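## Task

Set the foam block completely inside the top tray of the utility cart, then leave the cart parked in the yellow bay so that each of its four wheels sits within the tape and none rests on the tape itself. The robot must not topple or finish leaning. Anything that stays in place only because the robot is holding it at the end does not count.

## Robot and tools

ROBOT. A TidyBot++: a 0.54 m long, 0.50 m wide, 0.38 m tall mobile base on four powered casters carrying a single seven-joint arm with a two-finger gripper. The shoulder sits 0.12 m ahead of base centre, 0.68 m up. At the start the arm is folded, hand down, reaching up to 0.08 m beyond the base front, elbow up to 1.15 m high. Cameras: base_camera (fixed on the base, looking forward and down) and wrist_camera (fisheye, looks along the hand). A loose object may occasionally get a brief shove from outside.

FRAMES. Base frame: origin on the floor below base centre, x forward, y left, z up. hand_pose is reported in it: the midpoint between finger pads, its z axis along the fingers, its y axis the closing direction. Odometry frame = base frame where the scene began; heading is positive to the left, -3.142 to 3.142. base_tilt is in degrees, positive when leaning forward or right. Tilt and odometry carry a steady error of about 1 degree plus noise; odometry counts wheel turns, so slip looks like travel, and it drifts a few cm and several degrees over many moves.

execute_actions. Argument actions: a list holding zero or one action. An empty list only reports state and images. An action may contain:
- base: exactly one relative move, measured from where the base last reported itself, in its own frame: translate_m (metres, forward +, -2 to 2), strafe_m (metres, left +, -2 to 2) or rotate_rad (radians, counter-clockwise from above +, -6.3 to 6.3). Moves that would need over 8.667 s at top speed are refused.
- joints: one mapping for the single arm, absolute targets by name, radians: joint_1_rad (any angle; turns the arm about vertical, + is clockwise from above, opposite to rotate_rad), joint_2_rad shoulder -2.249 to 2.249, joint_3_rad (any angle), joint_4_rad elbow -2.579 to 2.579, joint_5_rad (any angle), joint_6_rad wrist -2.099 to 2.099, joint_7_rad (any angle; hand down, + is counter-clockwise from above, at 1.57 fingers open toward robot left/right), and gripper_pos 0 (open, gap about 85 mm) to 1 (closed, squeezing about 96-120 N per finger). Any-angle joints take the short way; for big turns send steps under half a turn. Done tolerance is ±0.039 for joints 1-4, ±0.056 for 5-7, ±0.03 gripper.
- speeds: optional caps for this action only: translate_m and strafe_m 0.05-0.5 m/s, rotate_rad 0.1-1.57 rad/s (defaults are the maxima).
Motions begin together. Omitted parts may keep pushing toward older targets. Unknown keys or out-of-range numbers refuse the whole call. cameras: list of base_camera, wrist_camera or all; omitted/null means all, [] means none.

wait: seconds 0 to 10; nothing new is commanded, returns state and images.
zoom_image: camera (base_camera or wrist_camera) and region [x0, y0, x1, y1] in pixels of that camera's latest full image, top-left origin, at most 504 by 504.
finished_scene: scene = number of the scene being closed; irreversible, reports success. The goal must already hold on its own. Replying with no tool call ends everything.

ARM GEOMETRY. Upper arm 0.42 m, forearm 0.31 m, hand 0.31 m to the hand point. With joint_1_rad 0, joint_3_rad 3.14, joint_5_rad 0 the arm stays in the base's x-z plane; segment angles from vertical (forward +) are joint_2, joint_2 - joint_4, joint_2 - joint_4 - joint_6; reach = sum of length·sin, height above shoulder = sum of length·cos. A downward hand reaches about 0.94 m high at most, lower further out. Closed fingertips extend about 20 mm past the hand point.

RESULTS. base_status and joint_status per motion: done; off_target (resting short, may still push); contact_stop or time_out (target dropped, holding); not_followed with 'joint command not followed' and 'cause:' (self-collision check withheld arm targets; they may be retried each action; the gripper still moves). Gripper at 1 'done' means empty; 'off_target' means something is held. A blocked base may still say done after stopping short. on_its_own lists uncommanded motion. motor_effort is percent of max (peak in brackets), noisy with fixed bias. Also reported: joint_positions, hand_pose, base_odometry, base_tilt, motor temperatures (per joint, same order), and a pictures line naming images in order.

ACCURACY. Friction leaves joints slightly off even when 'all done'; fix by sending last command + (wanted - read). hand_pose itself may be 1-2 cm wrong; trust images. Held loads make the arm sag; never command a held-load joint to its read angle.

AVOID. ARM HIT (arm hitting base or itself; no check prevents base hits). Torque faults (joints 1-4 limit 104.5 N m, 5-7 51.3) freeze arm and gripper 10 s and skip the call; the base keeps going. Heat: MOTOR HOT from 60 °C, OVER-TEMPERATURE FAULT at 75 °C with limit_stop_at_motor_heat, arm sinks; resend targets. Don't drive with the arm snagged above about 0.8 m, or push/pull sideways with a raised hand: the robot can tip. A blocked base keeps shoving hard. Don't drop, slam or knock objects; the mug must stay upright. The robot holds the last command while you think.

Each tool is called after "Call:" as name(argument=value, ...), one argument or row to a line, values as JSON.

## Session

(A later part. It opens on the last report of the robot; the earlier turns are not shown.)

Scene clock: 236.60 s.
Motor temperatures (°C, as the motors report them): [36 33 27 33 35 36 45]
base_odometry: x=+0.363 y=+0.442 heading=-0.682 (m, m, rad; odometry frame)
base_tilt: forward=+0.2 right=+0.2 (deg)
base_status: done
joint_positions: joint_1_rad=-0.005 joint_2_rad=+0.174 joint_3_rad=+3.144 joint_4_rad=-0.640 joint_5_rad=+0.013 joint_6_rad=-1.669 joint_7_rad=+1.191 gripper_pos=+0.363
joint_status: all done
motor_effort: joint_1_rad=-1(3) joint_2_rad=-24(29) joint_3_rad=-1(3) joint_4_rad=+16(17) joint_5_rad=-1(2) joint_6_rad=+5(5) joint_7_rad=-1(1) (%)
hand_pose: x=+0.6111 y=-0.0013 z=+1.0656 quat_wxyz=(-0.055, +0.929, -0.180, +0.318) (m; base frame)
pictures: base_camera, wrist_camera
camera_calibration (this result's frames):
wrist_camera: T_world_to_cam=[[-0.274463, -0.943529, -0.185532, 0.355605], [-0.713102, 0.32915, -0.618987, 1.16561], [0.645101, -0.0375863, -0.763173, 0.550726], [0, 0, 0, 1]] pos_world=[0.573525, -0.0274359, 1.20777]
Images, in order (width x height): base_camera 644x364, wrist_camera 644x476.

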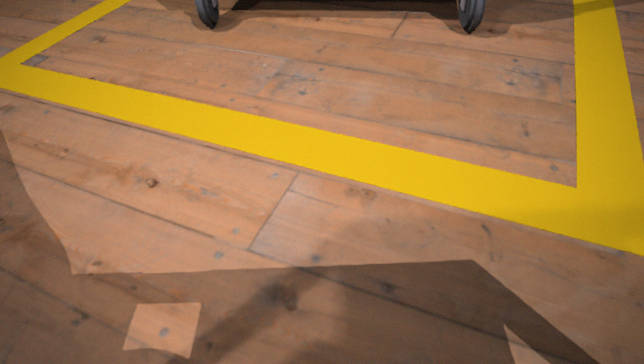

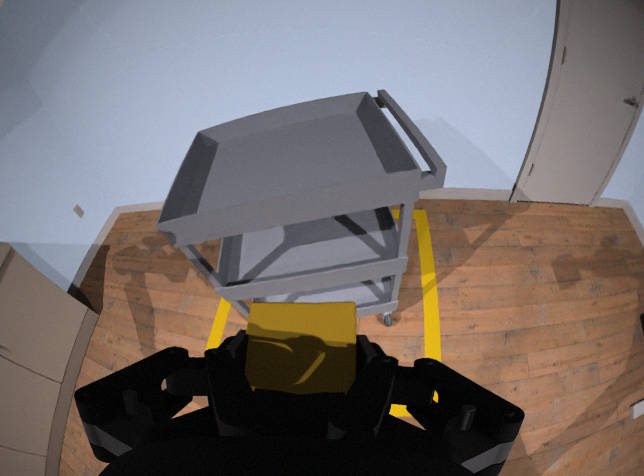

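Call:
execute_actions(
  actions=[
    {"base":{"translate_m":0.56},"speeds":{"translate_m":0.3}},
  ],
  cameras=["wrist_camera"],
)

Call:
execute_actions(
  actions=[
    {"joints":{"joint_2_rad":0.02,"joint_4_rad":-1.58,"joint_6_rad":-0.86}},
  ],
)

Scene clock: 245.27 s.
Motor temperatures (°C, as the motors report them): [36 33 27 33 35 36 45]
base_odometry: x=+0.798 y=+0.090 heading=-0.681 (m, m, rad; odometry frame)
base_tilt: forward=+0.2 right=+0.1 (deg)
base_status: done
joint_positions: joint_1_rad=-0.005 joint_2_rad=+0.174 joint_3_rad=+3.144 joint_4_rad=-0.640 joint_5_rad=+0.013 joint_6_rad=-1.670 joint_7_rad=+1.191 gripper_pos=+0.363
joint_status: not commanded
motor_effort: joint_1_rad=+0(1) joint_2_rad=-25(28) joint_3_rad=-1(1) joint_4_rad=+16(18) joint_5_rad=+0(0) joint_6_rad=+5(5) joint_7_rad=+0(1) (%)
hand_pose: x=+0.6108 y=-0.0013 z=+1.0657 quat_wxyz=(-0.055, +0.929, -0.180, +0.318) (m; base frame)
pictures: wrist_camera
camera_calibration (this result's frames):
wrist_camera: T_world_to_cam=[[-0.274533, -0.943525, -0.18545, 0.355504], [-0.713301, 0.329161, -0.618752, 1.16535], [0.644851, -0.037586, -0.763383, 0.55134], [0, 0, 0, 1]] pos_world=[0.573307, -0.0274371, 1.20787]
Images, in order (width x height): wrist_camera 644x476.

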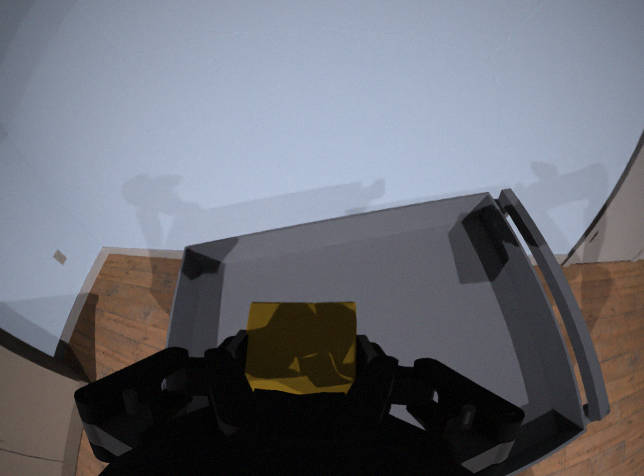

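Scene clock: 247.50 s.
Motor temperatures (°C, as the motors report them): [36 33 27 33 35 36 45]
base_odometry: x=+0.798 y=+0.090 heading=-0.681 (m, m, rad; odometry frame)
base_tilt: forward=+0.3 right=+0.1 (deg)
base_status: not commanded
joint_positions: joint_1_rad=-0.005 joint_2_rad=+0.047 joint_3_rad=+3.144 joint_4_rad=-1.561 joint_5_rad=+0.013 joint_6_rad=-0.885 joint_7_rad=+1.191 gripper_pos=+0.363
joint_status: all done
motor_effort: joint_1_rad=+0(0) joint_2_rad=-24(27) joint_3_rad=-1(1) joint_4_rad=+21(20) joint_5_rad=-1(1) joint_6_rad=+5(5) joint_7_rad=-1(1) (%)
hand_pose: x=+0.6410 y=-0.0005 z=+0.8421 quat_wxyz=(-0.054, +0.932, -0.175, +0.314) (m; base frame)
pictures: base_camera, wrist_camera
camera_calibration (this result's frames):
wrist_camera: T_world_to_cam=[[-0.267221, -0.946716, -0.179782, 0.313649], [-0.722203, 0.320271, -0.613066, 1.04918], [0.637978, -0.033985, -0.769304, 0.37063], [0, 0, 0, 1]] pos_world=[0.60508, -0.0264894, 0.984731]
Images, in order (width x height): base_camera 644x364, wrist_camera 644x476.

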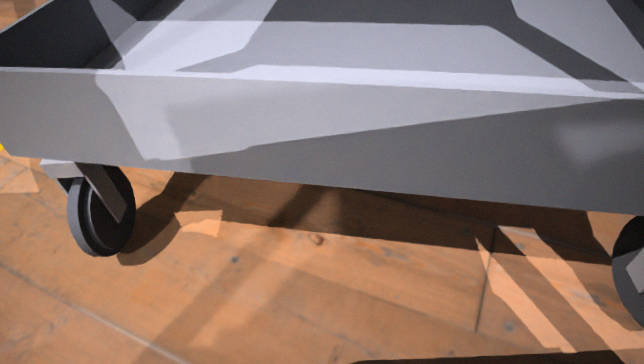

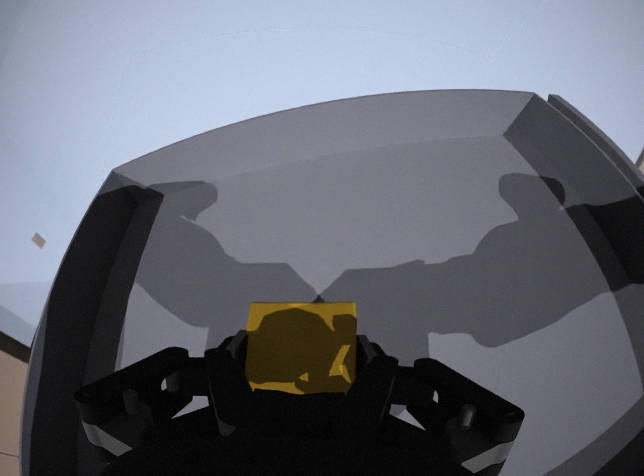

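Lower another ~2 cm, then release.

Call:
execute_actions(
  actions=[
    {"joints":{"joint_4_rad":-1.64,"joint_6_rad":-0.80}},
  ],
  cameras=[],
)

Call:
execute_actions(
  actions=[
    {"joints":{"gripper_pos":0.0}},
  ],
  cameras=["wrist_camera"],
)

Call:
execute_actions(
  actions=[
    {"joints":{"joint_2_rad":0.1,"joint_4_rad":-1.0,"joint_6_rad":-1.35}},
  ],
)

Scene clock: 253.20 s.
Motor temperatures (°C, as the motors report them): [36 33 27 33 35 36 45]
base_odometry: x=+0.798 y=+0.090 heading=-0.681 (m, m, rad; odometry frame)
base_tilt: forward=+0.2 right=+0.1 (deg)
base_status: not commanded
joint_positions: joint_1_rad=-0.005 joint_2_rad=+0.038 joint_3_rad=+3.144 joint_4_rad=-1.619 joint_5_rad=+0.013 joint_6_rad=-0.821 joint_7_rad=+1.191 gripper_pos=+0.363
joint_status: all done
motor_effort: joint_1_rad=+0(1) joint_2_rad=-23(24) joint_3_rad=-1(0) joint_4_rad=+20(21) joint_5_rad=+0(0) joint_6_rad=+5(5) joint_7_rad=-1(1) (%)
hand_pose: x=+0.6400 y=-0.0003 z=+0.8303 quat_wxyz=(-0.056, +0.929, -0.175, +0.321) (m; base frame)
pictures: none
No camera images: the call's "cameras" was empty. Leave "cameras" out to get every camera's image.

Scene clock: 254.30 s.
Motor temperatures (°C, as the motors report them): [36 33 27 33 35 36 45]
base_odometry: x=+0.798 y=+0.090 heading=-0.681 (m, m, rad; odometry frame)
base_tilt: forward=+0.3 right=+0.2 (deg)
base_status: not commanded
joint_positions: joint_1_rad=-0.005 joint_2_rad=+0.038 joint_3_rad=+3.144 joint_4_rad=-1.619 joint_5_rad=+0.013 joint_6_rad=-0.821 joint_7_rad=+1.191 gripper_pos=+0.000
joint_status: all done
motor_effort: joint_1_rad=-1(0) joint_2_rad=-23(23) joint_3_rad=-1(1) joint_4_rad=+21(21) joint_5_rad=-2(1) joint_6_rad=+5(5) joint_7_rad=-1(1) (%)
hand_pose: x=+0.6400 y=-0.0003 z=+0.8303 quat_wxyz=(-0.056, +0.929, -0.175, +0.321) (m; base frame)
pictures: wrist_camera
camera_calibration (this result's frames):
wrist_camera: T_world_to_cam=[[-0.263508, -0.946921, -0.18413, 0.312657], [-0.7126, 0.319732, -0.624478, 1.04451], [0.650204, -0.0333435, -0.759028, 0.345787], [0, 0, 0, 1]] pos_world=[0.601872, -0.0263712, 0.972304]
Images, in order (width x height): wrist_camera 644x476.

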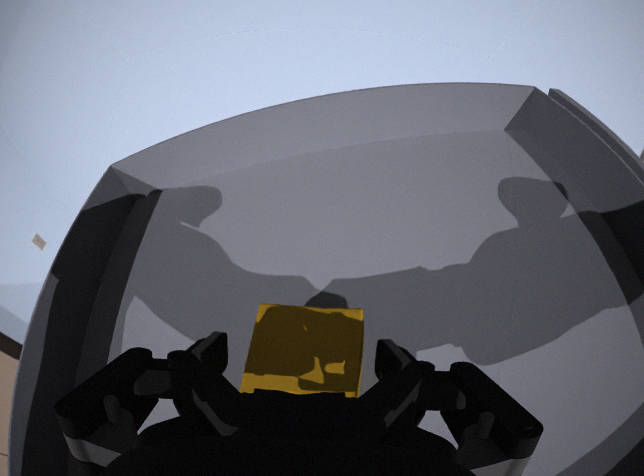

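Scene clock: 256.20 s.
Motor temperatures (°C, as the motors report them): [36 33 27 33 35 36 45]
base_odometry: x=+0.798 y=+0.090 heading=-0.681 (m, m, rad; odometry frame)
base_tilt: forward=+0.3 right=+0.2 (deg)
base_status: not commanded
joint_positions: joint_1_rad=-0.005 joint_2_rad=+0.074 joint_3_rad=+3.144 joint_4_rad=-1.020 joint_5_rad=+0.013 joint_6_rad=-1.327 joint_7_rad=+1.191 gripper_pos=+0.000
joint_status: all done
motor_effort: joint_1_rad=-1(0) joint_2_rad=-23(24) joint_3_rad=-1(1) joint_4_rad=+19(21) joint_5_rad=-1(1) joint_6_rad=+5(4) joint_7_rad=-1(1) (%)
hand_pose: x=+0.6350 y=-0.0013 z=+1.0115 quat_wxyz=(-0.060, +0.919, -0.176, +0.347) (m; base frame)
pictures: base_camera, wrist_camera
camera_calibration (this result's frames):
wrist_camera: T_world_to_cam=[[-0.258955, -0.944947, -0.200046, 0.35701], [-0.674416, 0.325155, -0.662901, 1.16904], [0.691452, -0.0367469, -0.721487, 0.422422], [0, 0, 0, 1]] pos_world=[0.588782, -0.0272401, 1.15115]
Images, in order (width x height): base_camera 644x364, wrist_camera 644x476.

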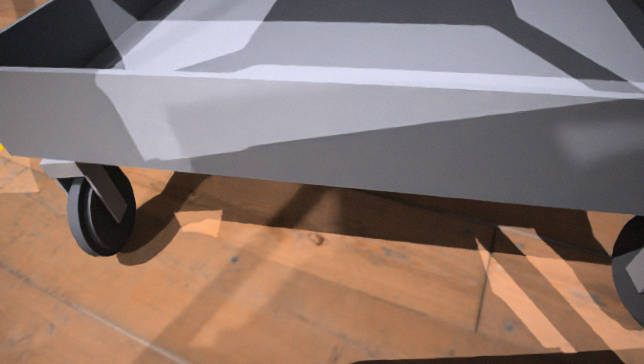

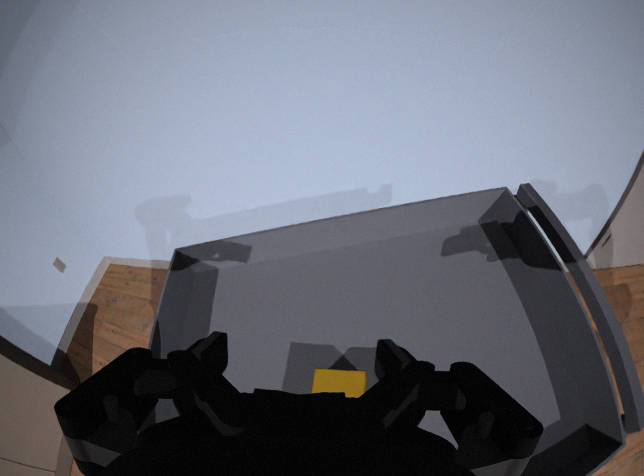

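Call:
finished_scene(
  scene=2,
)

The scene is finished: the task was done.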